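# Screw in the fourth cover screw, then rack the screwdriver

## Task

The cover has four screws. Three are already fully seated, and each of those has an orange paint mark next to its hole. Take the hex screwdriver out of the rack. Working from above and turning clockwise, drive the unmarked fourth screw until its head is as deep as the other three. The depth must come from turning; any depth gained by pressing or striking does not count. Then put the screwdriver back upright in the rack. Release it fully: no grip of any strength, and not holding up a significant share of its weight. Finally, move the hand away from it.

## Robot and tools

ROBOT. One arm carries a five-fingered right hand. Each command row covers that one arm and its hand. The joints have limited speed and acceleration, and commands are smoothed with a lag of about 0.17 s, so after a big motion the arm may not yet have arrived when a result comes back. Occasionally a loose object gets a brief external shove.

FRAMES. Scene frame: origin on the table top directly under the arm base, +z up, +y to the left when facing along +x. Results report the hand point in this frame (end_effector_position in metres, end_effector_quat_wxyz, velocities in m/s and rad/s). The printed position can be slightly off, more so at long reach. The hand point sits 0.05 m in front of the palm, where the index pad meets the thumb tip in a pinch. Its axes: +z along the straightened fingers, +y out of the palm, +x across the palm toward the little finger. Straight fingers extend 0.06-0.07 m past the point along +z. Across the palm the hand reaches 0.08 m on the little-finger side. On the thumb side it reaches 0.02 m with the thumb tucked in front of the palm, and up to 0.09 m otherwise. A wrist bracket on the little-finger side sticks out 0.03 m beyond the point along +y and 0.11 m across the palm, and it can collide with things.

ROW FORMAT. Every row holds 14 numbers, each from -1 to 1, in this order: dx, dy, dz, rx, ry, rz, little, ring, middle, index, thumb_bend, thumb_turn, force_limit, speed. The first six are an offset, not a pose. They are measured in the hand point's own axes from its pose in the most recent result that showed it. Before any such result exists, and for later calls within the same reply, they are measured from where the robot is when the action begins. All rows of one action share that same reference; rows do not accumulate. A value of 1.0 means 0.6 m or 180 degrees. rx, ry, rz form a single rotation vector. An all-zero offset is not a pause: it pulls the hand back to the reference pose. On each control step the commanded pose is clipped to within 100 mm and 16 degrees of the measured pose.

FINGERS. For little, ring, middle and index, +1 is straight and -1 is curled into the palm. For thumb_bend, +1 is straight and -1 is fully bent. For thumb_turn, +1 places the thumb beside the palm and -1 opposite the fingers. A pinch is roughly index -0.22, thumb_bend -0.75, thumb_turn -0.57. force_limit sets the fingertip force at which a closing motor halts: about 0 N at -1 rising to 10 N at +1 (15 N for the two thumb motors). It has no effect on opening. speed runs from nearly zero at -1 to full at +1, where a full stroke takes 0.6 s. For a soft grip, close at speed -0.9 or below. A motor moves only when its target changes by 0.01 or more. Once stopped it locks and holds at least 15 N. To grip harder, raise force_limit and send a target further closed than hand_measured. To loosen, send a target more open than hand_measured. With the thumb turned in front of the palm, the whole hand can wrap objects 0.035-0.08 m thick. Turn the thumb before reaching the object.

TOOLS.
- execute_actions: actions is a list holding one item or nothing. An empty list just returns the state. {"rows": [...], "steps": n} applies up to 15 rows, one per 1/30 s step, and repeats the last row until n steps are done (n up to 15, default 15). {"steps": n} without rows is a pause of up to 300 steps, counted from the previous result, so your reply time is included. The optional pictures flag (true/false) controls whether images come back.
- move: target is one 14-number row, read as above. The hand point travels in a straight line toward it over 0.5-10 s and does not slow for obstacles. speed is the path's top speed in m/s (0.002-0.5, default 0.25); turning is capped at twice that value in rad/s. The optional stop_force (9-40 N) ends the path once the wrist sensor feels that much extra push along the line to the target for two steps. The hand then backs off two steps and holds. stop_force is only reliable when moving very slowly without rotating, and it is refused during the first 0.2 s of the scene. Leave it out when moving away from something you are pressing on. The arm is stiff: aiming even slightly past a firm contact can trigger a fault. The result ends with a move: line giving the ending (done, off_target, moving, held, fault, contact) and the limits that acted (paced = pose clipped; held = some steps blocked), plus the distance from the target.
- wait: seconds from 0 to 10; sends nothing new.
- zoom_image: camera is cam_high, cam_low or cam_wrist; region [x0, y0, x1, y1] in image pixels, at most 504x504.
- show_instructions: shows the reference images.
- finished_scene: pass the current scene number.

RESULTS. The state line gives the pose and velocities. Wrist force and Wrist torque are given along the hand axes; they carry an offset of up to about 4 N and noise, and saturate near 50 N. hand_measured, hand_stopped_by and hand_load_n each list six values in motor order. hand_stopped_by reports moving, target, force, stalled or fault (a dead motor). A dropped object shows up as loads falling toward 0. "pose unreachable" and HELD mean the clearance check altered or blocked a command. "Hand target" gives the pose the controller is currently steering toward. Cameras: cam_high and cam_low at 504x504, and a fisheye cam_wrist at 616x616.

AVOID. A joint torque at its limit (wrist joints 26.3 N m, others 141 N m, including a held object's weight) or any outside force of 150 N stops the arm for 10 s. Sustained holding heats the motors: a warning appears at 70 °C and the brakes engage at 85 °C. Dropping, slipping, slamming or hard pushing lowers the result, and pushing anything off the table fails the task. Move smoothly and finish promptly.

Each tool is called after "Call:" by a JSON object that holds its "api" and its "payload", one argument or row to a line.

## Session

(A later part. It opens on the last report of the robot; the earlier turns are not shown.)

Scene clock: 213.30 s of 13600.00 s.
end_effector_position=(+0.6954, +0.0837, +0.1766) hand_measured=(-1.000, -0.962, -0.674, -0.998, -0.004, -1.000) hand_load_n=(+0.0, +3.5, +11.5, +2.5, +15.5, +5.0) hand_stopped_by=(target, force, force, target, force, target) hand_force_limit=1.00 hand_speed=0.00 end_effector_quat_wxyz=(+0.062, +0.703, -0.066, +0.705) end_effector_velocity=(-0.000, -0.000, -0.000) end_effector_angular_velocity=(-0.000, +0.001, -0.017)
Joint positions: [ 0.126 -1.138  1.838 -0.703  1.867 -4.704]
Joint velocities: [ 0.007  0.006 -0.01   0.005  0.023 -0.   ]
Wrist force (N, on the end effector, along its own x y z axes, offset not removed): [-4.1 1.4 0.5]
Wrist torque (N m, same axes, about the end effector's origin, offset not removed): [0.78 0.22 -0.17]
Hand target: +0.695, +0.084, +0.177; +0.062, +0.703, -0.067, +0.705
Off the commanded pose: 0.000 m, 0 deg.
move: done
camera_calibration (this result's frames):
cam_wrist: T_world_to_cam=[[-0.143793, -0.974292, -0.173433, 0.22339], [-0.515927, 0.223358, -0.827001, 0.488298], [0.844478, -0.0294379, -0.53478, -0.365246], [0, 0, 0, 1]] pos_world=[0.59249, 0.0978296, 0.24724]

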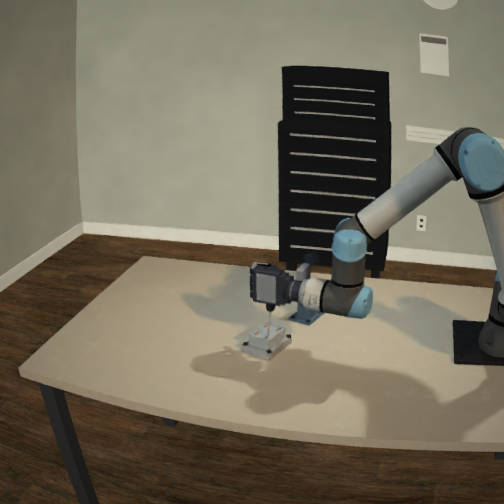

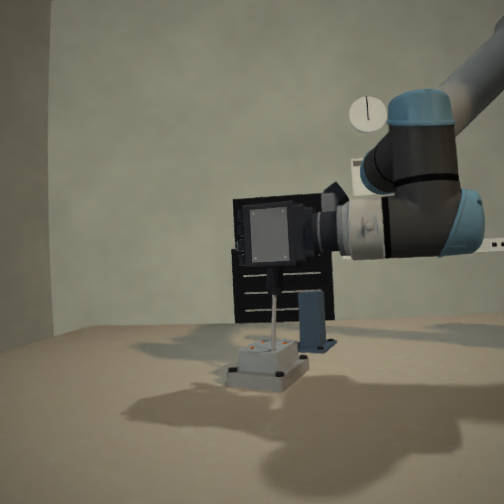

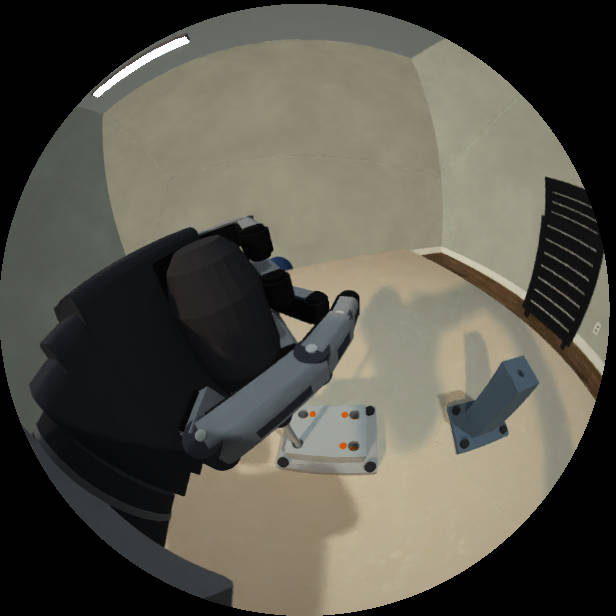

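Call:
{"api": "move", "payload": {
  "target": [0.23,0,0,0,0,0,-1,-1,-1,-1,-1,-1,1,0],
  "speed": 0.1
}}

Call:
{"api": "move", "payload": {
  "target": [0,0.372,-0.008,0.061,0,0,-1,-1,-1,-1,-1,-1,1,0],
  "speed": 0.25
}}

Call:
{"api": "move", "payload": {
  "target": [-0.03,0,0,0,0,0,-1,-1,-1,-1,-1,-1,1,0],
  "speed": 0.03
}}

Call:
{"api": "zoom_image", "payload": {
  "camera": "cam_low",
  "region": [260,220,360,320]
}}

Call:
{"api": "zoom_image", "payload": {
  "camera": "cam_high",
  "region": [260,220,360,320]
}}

Call:
{"api": "zoom_image", "payload": {
  "camera": "cam_wrist",
  "region": [240,380,360,500]
}}

Scene clock: 217.47 s of 13600.00 s.
end_effector_position=(+0.6950, +0.0829, +0.3142) hand_measured=(-1.000, -0.962, -0.674, -0.998, -0.004, -1.000) hand_load_n=(+0.0, +5.5, +11.0, +5.0, +15.0, +5.0) hand_stopped_by=(target, force, force, target, force, target) hand_force_limit=1.00 hand_speed=0.00 end_effector_quat_wxyz=(+0.062, +0.703, -0.066, +0.705) end_effector_velocity=(+0.000, -0.000, +0.003) end_effector_angular_velocity=(+0.001, -0.000, -0.001)
Joint positions: [ 0.124 -1.308  1.671 -0.367  1.865 -4.705]
Joint velocities: [-0.    -0.003 -0.006  0.009  0.001  0.001]
Wrist force (N, on the end effector, along its own x y z axes, offset not removed): [-0.4 2.0 1.4]
Wrist torque (N m, same axes, about the end effector's origin, offset not removed): [0.30 -0.01 0.05]
Hand target: +0.695, +0.083, +0.315; +0.062, +0.703, -0.066, +0.705
Off the commanded pose: 0.000 m, 0 deg.
move: done
camera_calibration (this result's frames):
cam_wrist: T_world_to_cam=[[-0.143745, -0.974311, -0.173367, 0.246342], [-0.515851, 0.223274, -0.827071, 0.602049], [0.844532, -0.029456, -0.534694, -0.291326], [0, 0, 0, 1]] pos_world=[0.592013, 0.0970106, 0.384874]

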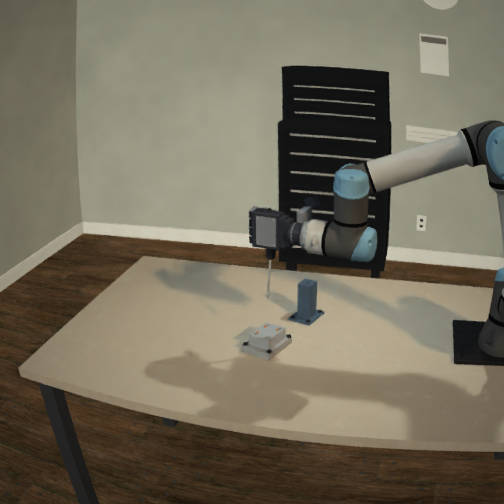

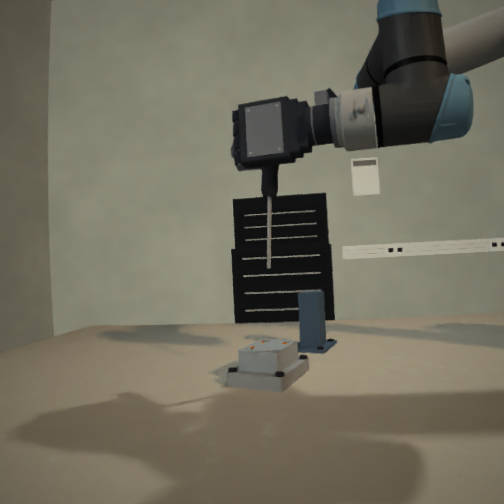

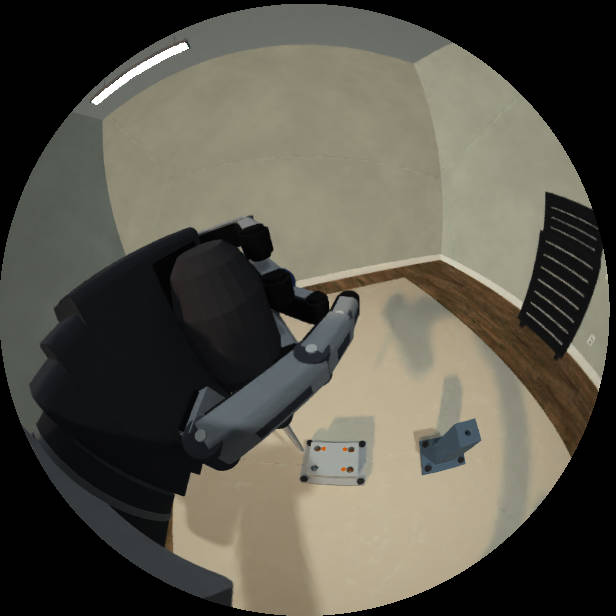

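Scene clock: 219.07 s of 13600.00 s.
end_effector_position=(+0.6496, -0.1354, +0.3127) hand_measured=(-1.000, -0.962, -0.674, -0.998, -0.004, -1.000) hand_load_n=(+0.0, +5.5, +11.0, +5.0, +15.0, +5.0) hand_stopped_by=(target, force, force, target, force, target) hand_force_limit=1.00 hand_speed=0.00 end_effector_quat_wxyz=(-0.005, +0.706, +0.001, +0.708) end_effector_velocity=(+0.000, -0.002, +0.000) end_effector_angular_velocity=(+0.000, -0.001, +0.009)
Joint positions: [-0.518 -1.516  1.925 -0.414  1.033 -4.702]
Joint velocities: [-0.01   0.001 -0.002 -0.    -0.02   0.001]
Wrist force (N, on the end effector, along its own x y z axes, offset not removed): [0.2 0.1 0.9]
Wrist torque (N m, same axes, about the end effector's origin, offset not removed): [0.01 -0.04 0.06]
Hand target: +0.650, -0.136, +0.313; -0.006, +0.706, +0.002, +0.708
Off the commanded pose: 0.001 m, 0 deg.
move: done
camera_calibration (this result's frames):
cam_wrist: T_world_to_cam=[[0.0436296, -0.984097, -0.172193, -0.0965824], [-0.548068, 0.12053, -0.827704, 0.633416], [0.835295, 0.130486, -0.534093, -0.2328], [0, 0, 0, 1]] pos_world=[0.545825, -0.141015, 0.383314]

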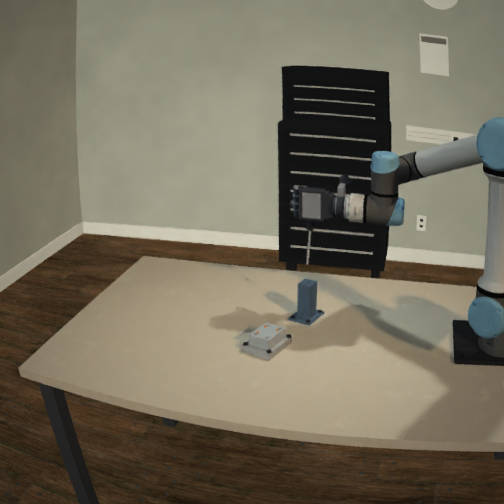

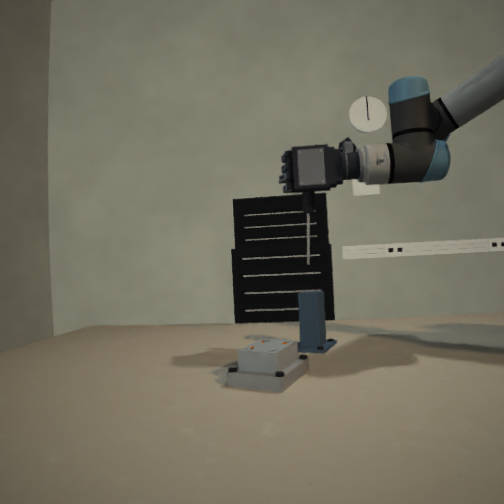

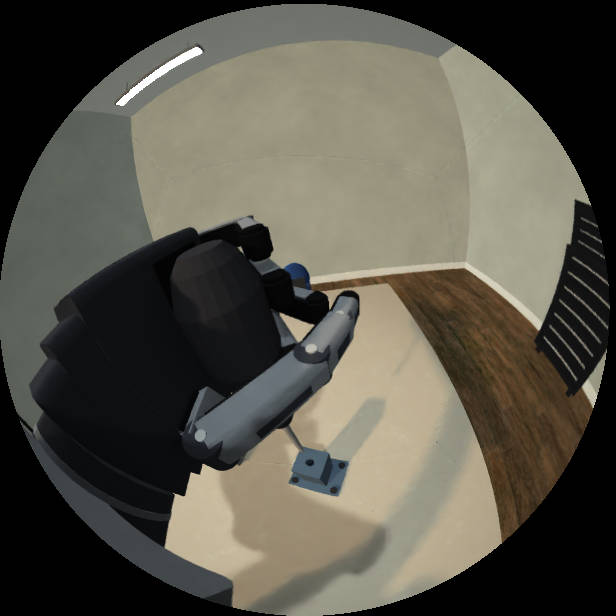

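Scene clock: 220.03 s of 13600.00 s.
end_effector_position=(+0.6497, -0.1353, +0.2951) hand_measured=(-1.000, -0.962, -0.674, -0.998, -0.004, -1.000) hand_load_n=(+0.0, +5.5, +11.0, +5.0, +15.0, +5.0) hand_stopped_by=(target, force, force, target, force, target) hand_force_limit=1.00 hand_speed=0.00 end_effector_quat_wxyz=(-0.006, +0.706, +0.001, +0.708) end_effector_velocity=(+0.000, -0.001, -0.002) end_effector_angular_velocity=(-0.001, -0.001, -0.001)
Joint positions: [-0.518 -1.497  1.954 -0.462  1.033 -4.702]
Joint velocities: [-0.001  0.003  0.004 -0.009  0.     0.   ]
Wrist force (N, on the end effector, along its own x y z axes, offset not removed): [-0.4 1.9 0.6]
Wrist torque (N m, same axes, about the end effector's origin, offset not removed): [0.36 0.05 0.10]
Hand target: +0.650, -0.135, +0.295; -0.005, +0.706, +0.001, +0.708
Off the commanded pose: 0.000 m, 0 deg.
move: done
camera_calibration (this result's frames):
cam_wrist: T_world_to_cam=[[0.043618, -0.984087, -0.172251, -0.0995027], [-0.548107, 0.120578, -0.827671, 0.61884], [0.83527, 0.130513, -0.534125, -0.242256], [0, 0, 0, 1]] pos_world=[0.54588, -0.14092, 0.365662]

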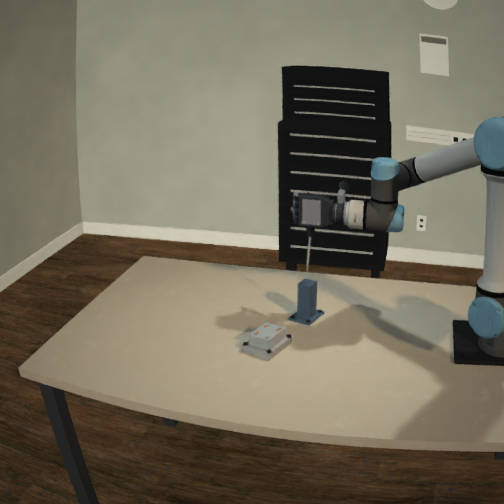

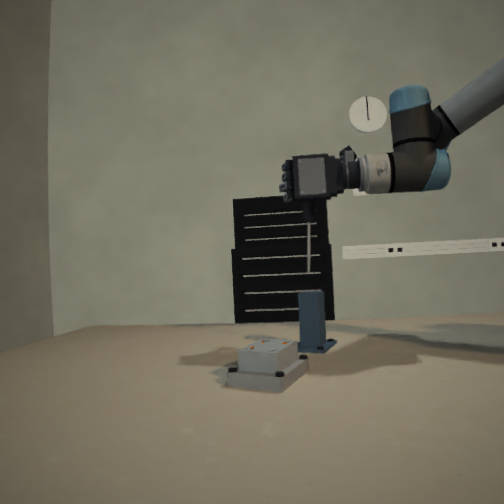

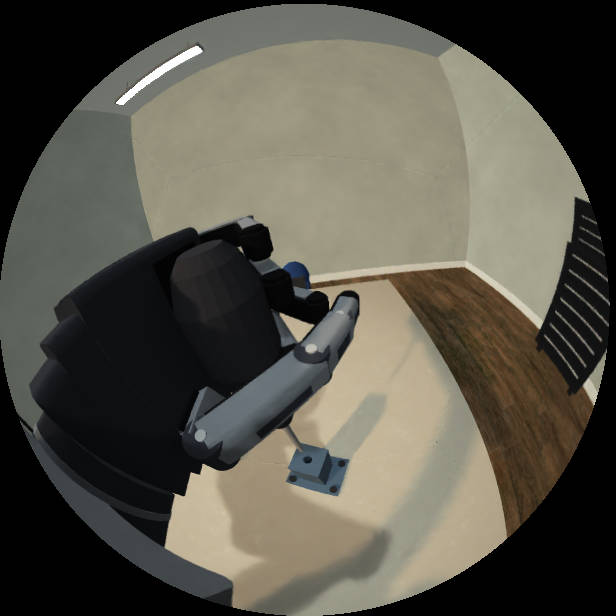

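Region (260, 220, 360, 320) of cam_low's 504x504 image, scaled by 5.040, with more detail than that image has.

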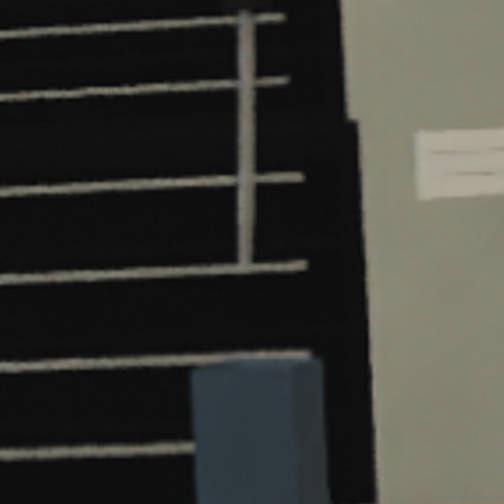

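Region (260, 220, 360, 320) of cam_high's 504x504 image, scaled by 5.040, with more detail than that image has.

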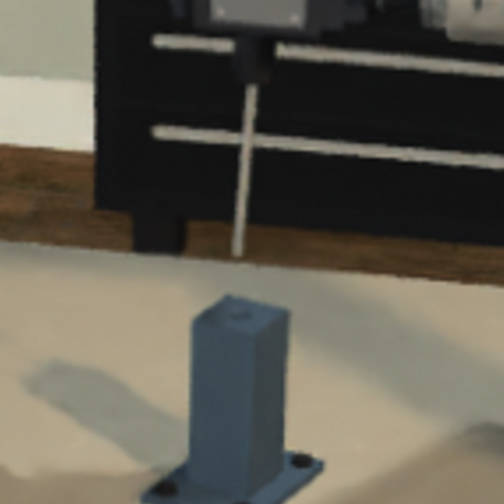

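Region (240, 380, 360, 500) of cam_wrist's 616x616 image, scaled by 4.200, with more detail than that image has.

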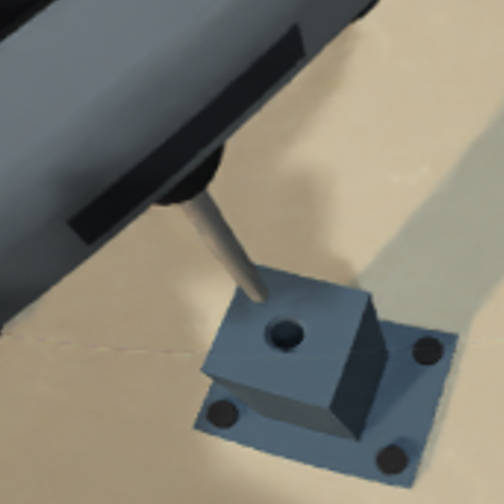

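Call:
{"api": "move", "payload": {
  "target": [-0.042,0,0,0,0,0,-1,-1,-1,-1,-1,-1,1,0],
  "speed": 0.04
}}

Call:
{"api": "zoom_image", "payload": {
  "camera": "cam_low",
  "region": [280,250,340,310]
}}

Call:
{"api": "zoom_image", "payload": {
  "camera": "cam_high",
  "region": [280,250,340,310]
}}

Call:
{"api": "zoom_image", "payload": {
  "camera": "cam_wrist",
  "region": [260,410,340,490]
}}

Scene clock: 222.17 s of 13600.00 s.
end_effector_position=(+0.6498, -0.1352, +0.2702) hand_measured=(-1.000, -0.962, -0.674, -0.998, -0.004, -1.000) hand_load_n=(+0.0, +5.5, +11.0, +5.0, +15.0, +5.0) hand_stopped_by=(target, force, force, target, force, target) hand_force_limit=1.00 hand_speed=0.00 end_effector_quat_wxyz=(-0.005, +0.706, +0.001, +0.708) end_effector_velocity=(-0.000, -0.000, -0.003) end_effector_angular_velocity=(+0.000, +0.000, +0.000)
Joint positions: [-0.517 -1.467  1.993 -0.53   1.034 -4.702]
Joint velocities: [-0.     0.004  0.005 -0.008 -0.001  0.   ]
Wrist force (N, on the end effector, along its own x y z axes, offset not removed): [-1.9 3.1 0.3]
Wrist torque (N m, same axes, about the end effector's origin, offset not removed): [0.58 0.21 0.06]
Hand target: +0.650, -0.135, +0.270; -0.006, +0.706, +0.001, +0.708
Off the commanded pose: 0.000 m, 0 deg.
move: done
camera_calibration (this result's frames):
cam_wrist: T_world_to_cam=[[0.0436086, -0.984108, -0.172131, -0.103679], [-0.548154, 0.120476, -0.827655, 0.598311], [0.83524, 0.130447, -0.534189, -0.255575], [0, 0, 0, 1]] pos_world=[0.545954, -0.140774, 0.340823]

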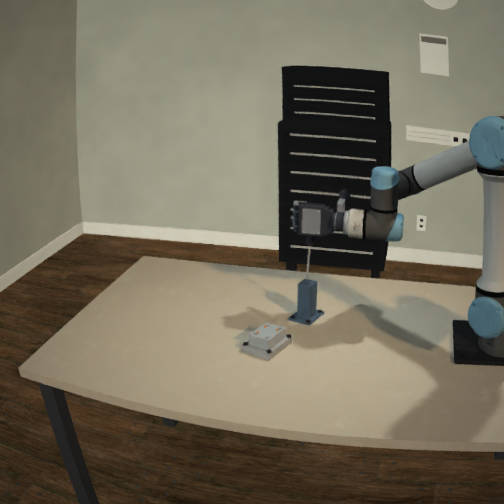

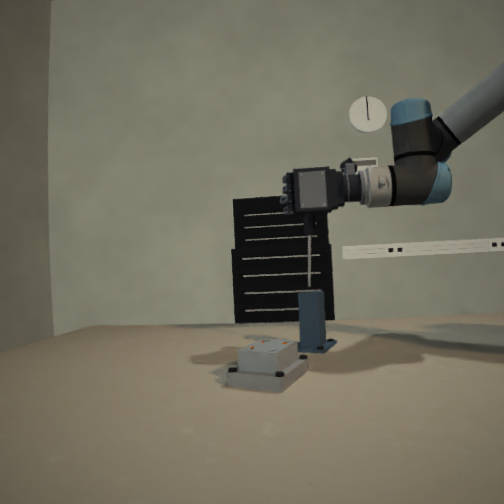

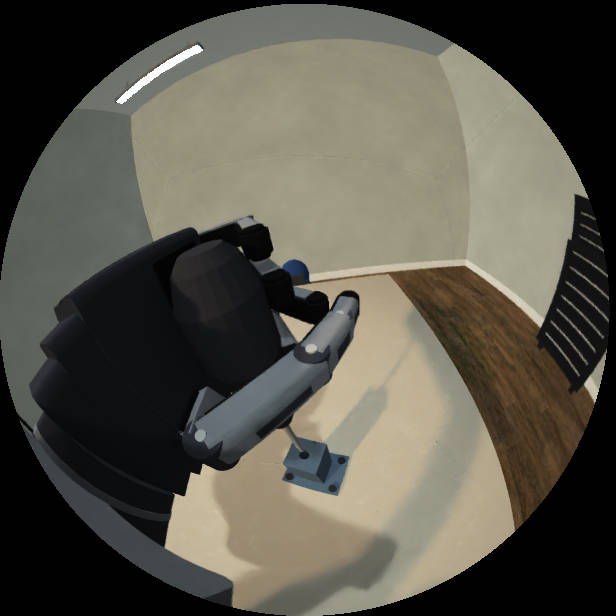

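Region (280, 250, 340, 310) of cam_low's 504x504 image, scaled by 8.400, with more detail than that image has.

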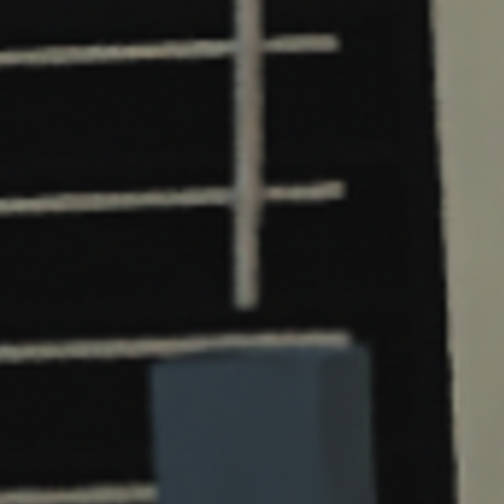

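Region (280, 250, 340, 310) of cam_high's 504x504 image, scaled by 8.400, with more detail than that image has.

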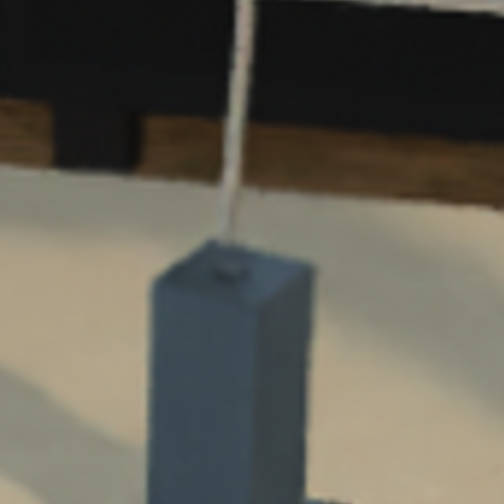

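Region (260, 410, 340, 490) of cam_wrist's 616x616 image, scaled by 6.300, with more detail than that image has.

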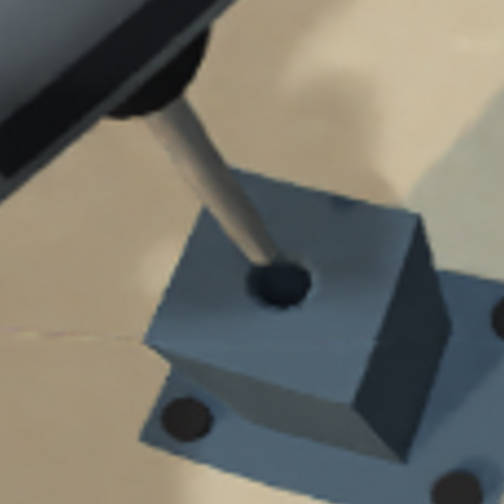

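Call:
{"api": "move", "payload": {
  "target": [-0.012,0,-0.0033,0,0,0,-1,-1,-1,-1,-1,-1,1,0],
  "speed": 0.012
}}

Call:
{"api": "move", "payload": {
  "target": [-0.03,0,0,0,0,0,-1,-1,-1,-1,-1,-1,1,0],
  "speed": 0.012,
  "stop_force": 10
}}

Call:
{"api": "zoom_image", "payload": {
  "camera": "cam_wrist",
  "region": [260,410,340,490]
}}

Scene clock: 224.30 s of 13600.00 s.
end_effector_position=(+0.6479, -0.1352, +0.2634) hand_measured=(-1.000, -0.962, -0.674, -0.998, -0.004, -1.000) hand_load_n=(+0.0, +5.5, +11.0, +5.0, +15.0, +5.0) hand_stopped_by=(target, force, force, target, force, target) hand_force_limit=1.00 hand_speed=0.00 end_effector_quat_wxyz=(-0.006, +0.706, +0.001, +0.708) end_effector_velocity=(-0.001, -0.000, -0.002) end_effector_angular_velocity=(-0.001, -0.001, +0.000)
Joint positions: [-0.52  -1.463  2.007 -0.55   1.031 -4.702]
Joint velocities: [-0.002  0.002  0.006 -0.009 -0.002 -0.   ]
Wrist force (N, on the end effector, along its own x y z axes, offset not removed): [-1.1 0.3 1.1]
Wrist torque (N m, same axes, about the end effector's origin, offset not removed): [0.11 0.05 0.03]
Hand target: +0.648, -0.135, +0.263; -0.005, +0.706, +0.001, +0.708
Off the commanded pose: 0.000 m, 0 deg.
move: done
camera_calibration (this result's frames):
cam_wrist: T_world_to_cam=[[0.0436099, -0.98408, -0.172292, -0.104692], [-0.548187, 0.120605, -0.827614, 0.591679], [0.835218, 0.130541, -0.5342, -0.257654], [0, 0, 0, 1]] pos_world=[0.544114, -0.14075, 0.334006]

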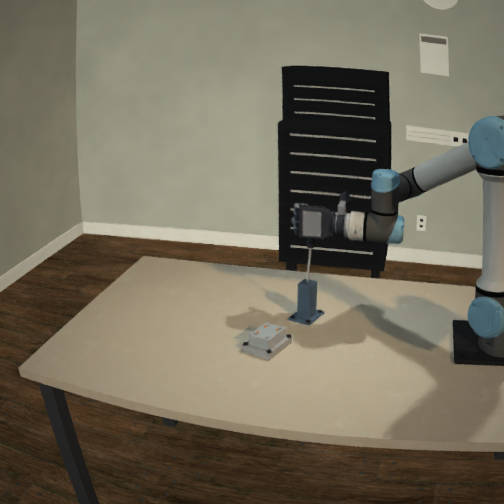

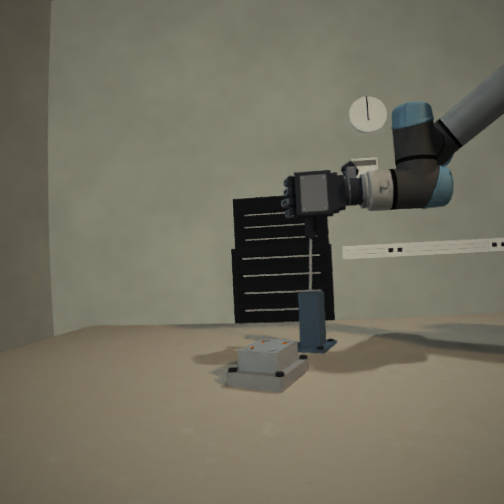

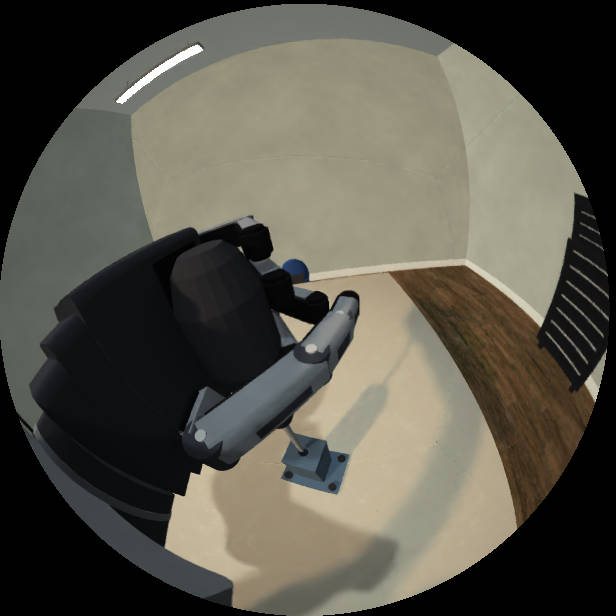

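Scene clock: 226.03 s of 13600.00 s.
end_effector_position=(+0.6480, -0.1351, +0.2458) hand_measured=(-1.000, -0.962, -0.674, -0.998, -0.004, -1.000) hand_load_n=(+0.0, +5.5, +11.0, +5.0, +15.0, +5.0) hand_stopped_by=(target, force, force, target, force, target) hand_force_limit=1.00 hand_speed=0.00 end_effector_quat_wxyz=(-0.006, +0.706, +0.001, +0.708) end_effector_velocity=(+0.000, +0.000, -0.003) end_effector_angular_velocity=(-0.000, -0.000, -0.000)
Joint positions: [-0.519 -1.438  2.032 -0.599  1.032 -4.702]
Joint velocities: [ 0.001  0.005  0.004 -0.009  0.001 -0.   ]
Wrist force (N, on the end effector, along its own x y z axes, offset not removed): [-0.1 3.5 2.0]
Wrist torque (N m, same axes, about the end effector's origin, offset not removed): [0.50 -0.10 0.18]
Hand target: +0.648, -0.135, +0.245; -0.006, +0.706, +0.001, +0.708
Off the commanded pose: 0.000 m, 0 deg.
move: done
camera_calibration (this result's frames):
cam_wrist: T_world_to_cam=[[0.0436037, -0.984081, -0.172287, -0.107625], [-0.548217, 0.1206, -0.827595, 0.577148], [0.835199, 0.130537, -0.534231, -0.267088], [0, 0, 0, 1]] pos_world=[0.544167, -0.14065, 0.316416]

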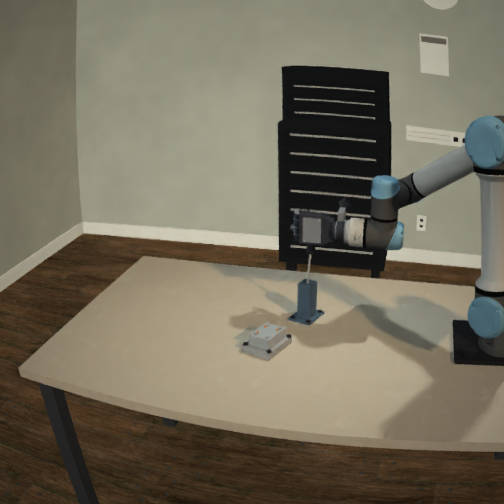

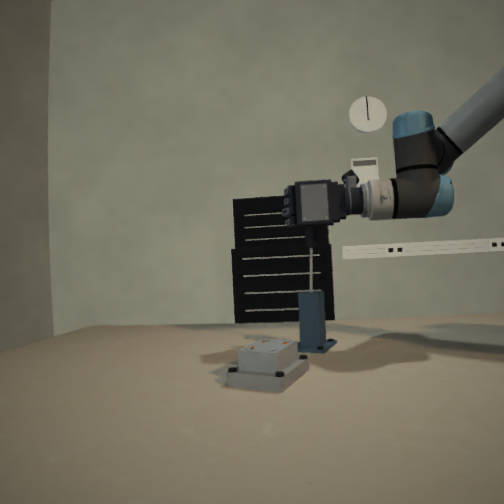

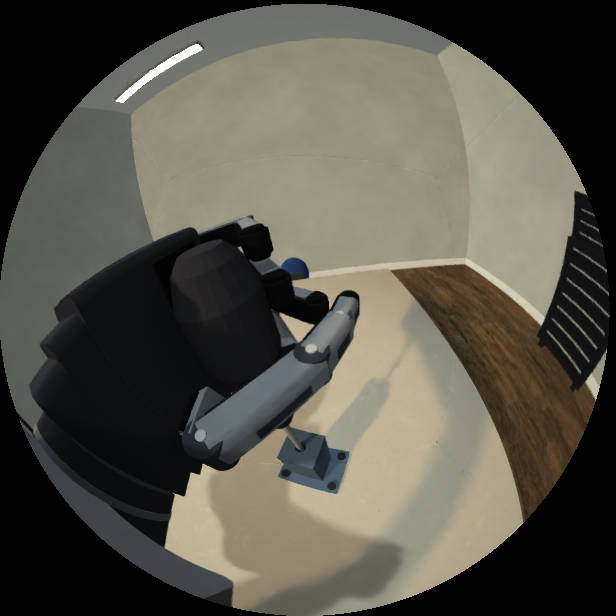

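Region (260, 410, 340, 490) of cam_wrist's 616x616 image, scaled by 6.300, with more detail than that image has.

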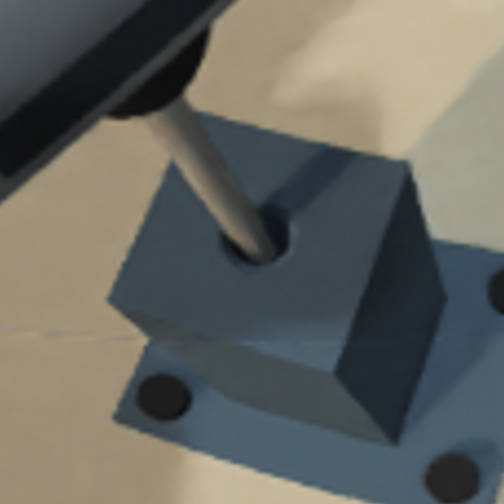

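In the hole; descending to the seat.

Call:
{"api": "move", "payload": {
  "target": [-0.15,0,0,0,0,0,-1,-1,-1,-1,-1,-1,1,0],
  "speed": 0.03,
  "stop_force": 12
}}

Scene clock: 228.93 s of 13600.00 s.
end_effector_position=(+0.6479, -0.1346, +0.1879) hand_measured=(-1.000, -0.960, -0.674, -0.996, -0.004, -1.000) hand_load_n=(+0.0, +8.5, +11.5, +9.0, +15.0, +4.0) hand_stopped_by=(target, force, force, target, force, target) hand_force_limit=1.00 hand_speed=0.00 end_effector_quat_wxyz=(-0.006, +0.706, +0.001, +0.708) end_effector_velocity=(-0.001, +0.000, +0.007) end_effector_angular_velocity=(+0.003, +0.005, -0.000)
Joint positions: [-0.518 -1.341  2.1   -0.762  1.033 -4.702]
Joint velocities: [-0.    -0.016 -0.008  0.029 -0.    -0.   ]
Wrist force (N, on the end effector, along its own x y z axes, offset not removed): [-11.3 2.6 16.5]
Wrist torque (N m, same axes, about the end effector's origin, offset not removed): [0.01 0.08 -0.15]
Hand target: +0.648, -0.135, +0.190; -0.005, +0.706, +0.001, +0.708
Off the commanded pose: 0.032 m, 0 deg.
move: contact
camera_calibration (this result's frames):
cam_wrist: T_world_to_cam=[[0.0434846, -0.984016, -0.17269, -0.116961], [-0.548979, 0.120883, -0.827048, 0.529544], [0.834704, 0.130767, -0.534948, -0.29757], [0, 0, 0, 1]] pos_world=[0.544178, -0.140193, 0.258576]

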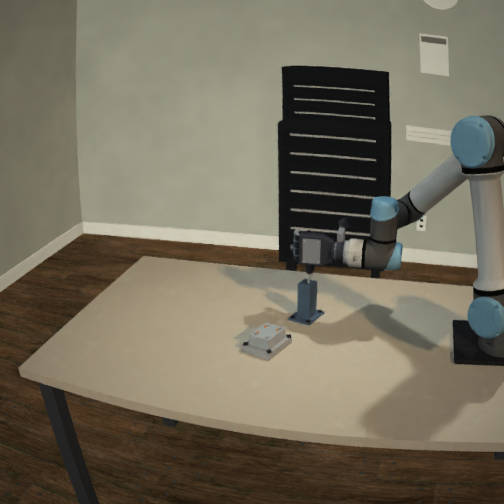

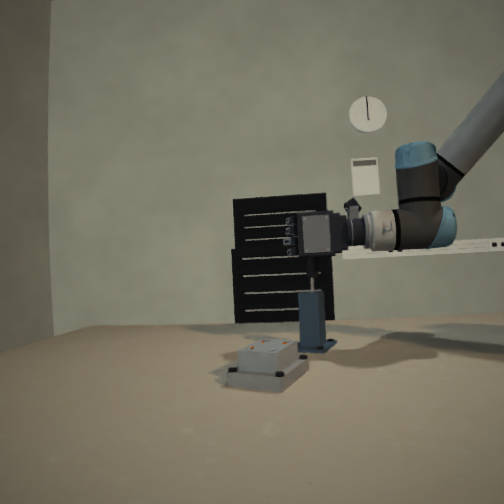

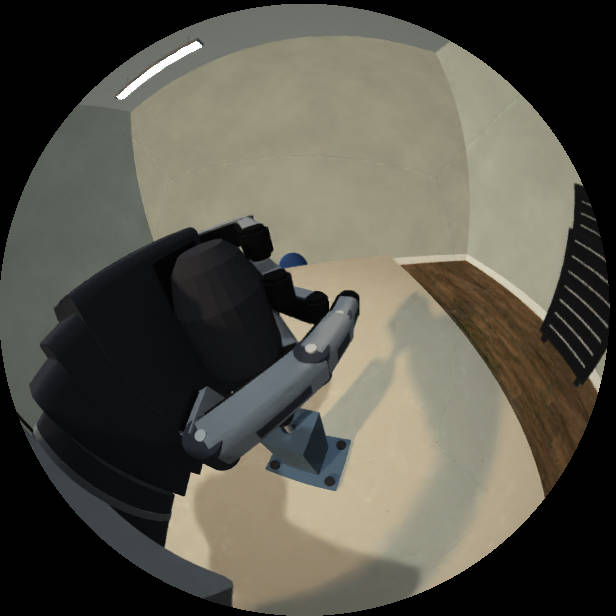

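Call:
{"api": "move", "payload": {
  "target": [0,0,0.004,0,0,0,-1,-1,-1,-1,-1,-1,1,0],
  "speed": 0.01
}}

Call:
{"api": "move", "payload": {
  "target": [-0.06,0,0,0,0,0,-1,-1,-1,-1,-1,-1,1,0],
  "speed": 0.015,
  "stop_force": 12
}}

Scene clock: 230.50 s of 13600.00 s.
end_effector_position=(+0.6502, -0.1346, +0.1880) hand_measured=(-1.000, -0.960, -0.674, -0.996, -0.004, -1.000) hand_load_n=(+0.0, +8.0, +11.5, +8.0, +15.0, +3.5) hand_stopped_by=(target, force, force, target, force, target) hand_force_limit=1.00 hand_speed=0.00 end_effector_quat_wxyz=(-0.006, +0.706, +0.001, +0.708) end_effector_velocity=(+0.001, +0.000, -0.001) end_effector_angular_velocity=(+0.001, +0.001, +0.000)
Joint positions: [-0.515 -1.337  2.094 -0.761  1.036 -4.702]
Joint velocities: [ 0.002  0.004 -0.002 -0.     0.001  0.   ]
Wrist force (N, on the end effector, along its own x y z axes, offset not removed): [-1.3 2.3 0.7]
Wrist torque (N m, same axes, about the end effector's origin, offset not removed): [0.35 -0.01 -0.08]
Hand target: +0.650, -0.135, +0.188; -0.006, +0.706, +0.001, +0.708
Off the commanded pose: 0.000 m, 0 deg.
move: done
camera_calibration (this result's frames):
cam_wrist: T_world_to_cam=[[0.0434825, -0.984021, -0.172659, -0.117048], [-0.548918, 0.120867, -0.827091, 0.530846], [0.834745, 0.130739, -0.534891, -0.299419], [0, 0, 0, 1]] pos_world=[0.546419, -0.140194, 0.258692]

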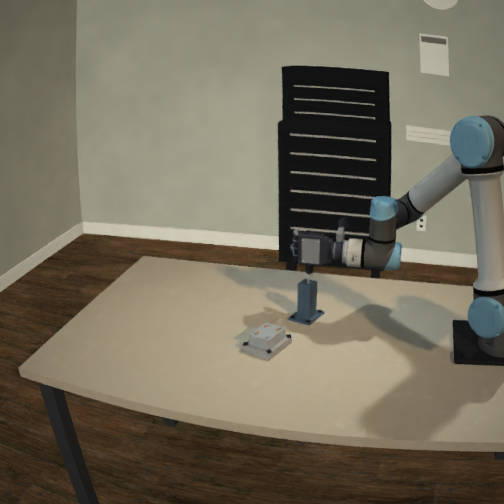

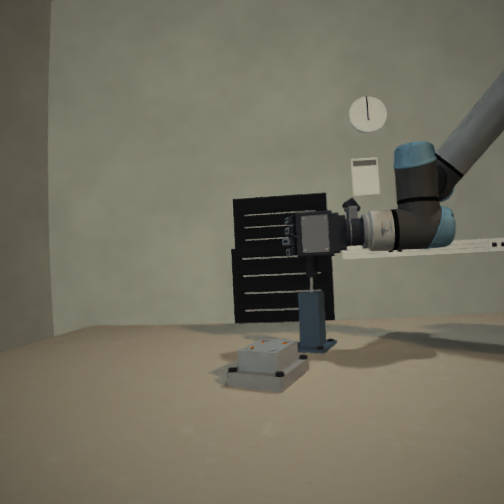

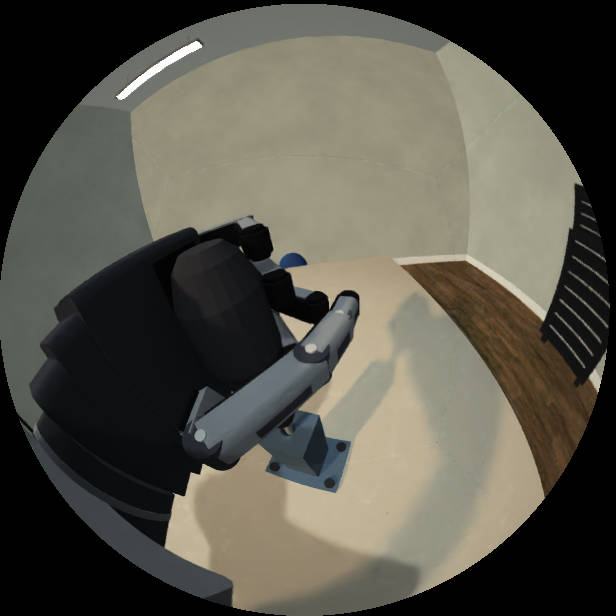

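Scene clock: 232.00 s of 13600.00 s.
end_effector_position=(+0.6501, -0.1343, +0.1713) hand_measured=(-1.000, -0.960, -0.674, -0.996, -0.004, -1.000) hand_load_n=(+0.0, +9.5, +11.5, +8.5, +15.0, +3.5) hand_stopped_by=(target, force, force, target, force, target) hand_force_limit=1.00 hand_speed=0.00 end_effector_quat_wxyz=(-0.006, +0.706, +0.001, +0.708) end_effector_velocity=(-0.001, -0.001, +0.003) end_effector_angular_velocity=(+0.002, +0.003, -0.002)
Joint positions: [-0.514 -1.305  2.109 -0.808  1.036 -4.702]
Joint velocities: [-0.001 -0.008 -0.004  0.016  0.001 -0.   ]
Wrist force (N, on the end effector, along its own x y z axes, offset not removed): [-1.8 -4.7 19.5]
Wrist torque (N m, same axes, about the end effector's origin, offset not removed): [-0.59 -0.43 -0.43]
Hand target: +0.650, -0.134, +0.172; -0.006, +0.706, +0.001, +0.708
Off the commanded pose: 0.019 m, 0 deg.
move: contact
camera_calibration (this result's frames):
cam_wrist: T_world_to_cam=[[0.0434952, -0.983973, -0.172931, -0.119643], [-0.549332, 0.121025, -0.826793, 0.517163], [0.834471, 0.130958, -0.535264, -0.308035], [0, 0, 0, 1]] pos_world=[0.546344, -0.139975, 0.242017]

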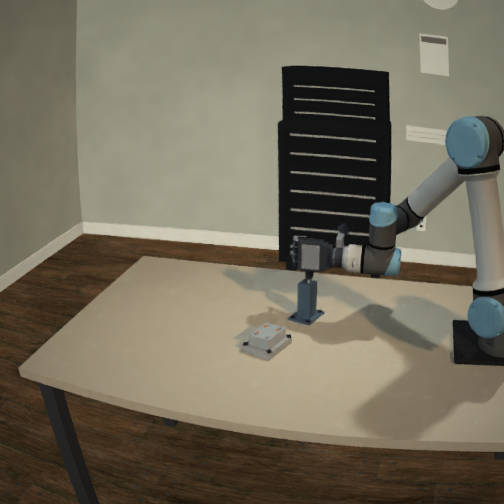

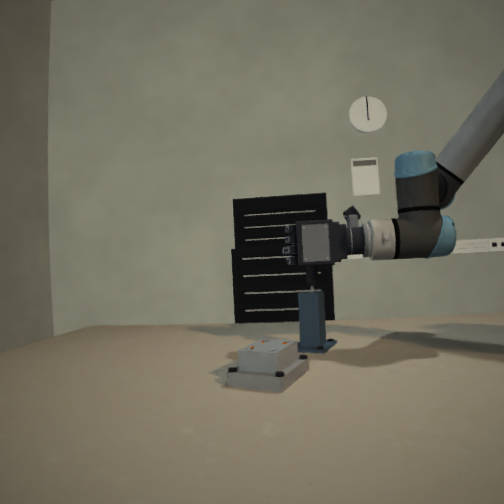

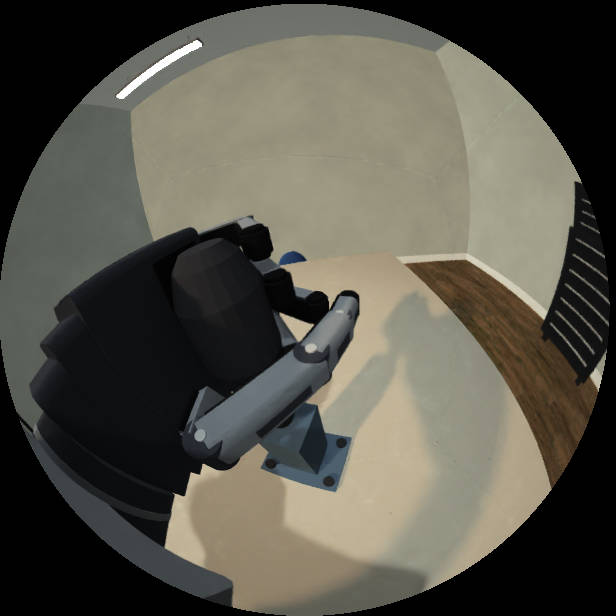

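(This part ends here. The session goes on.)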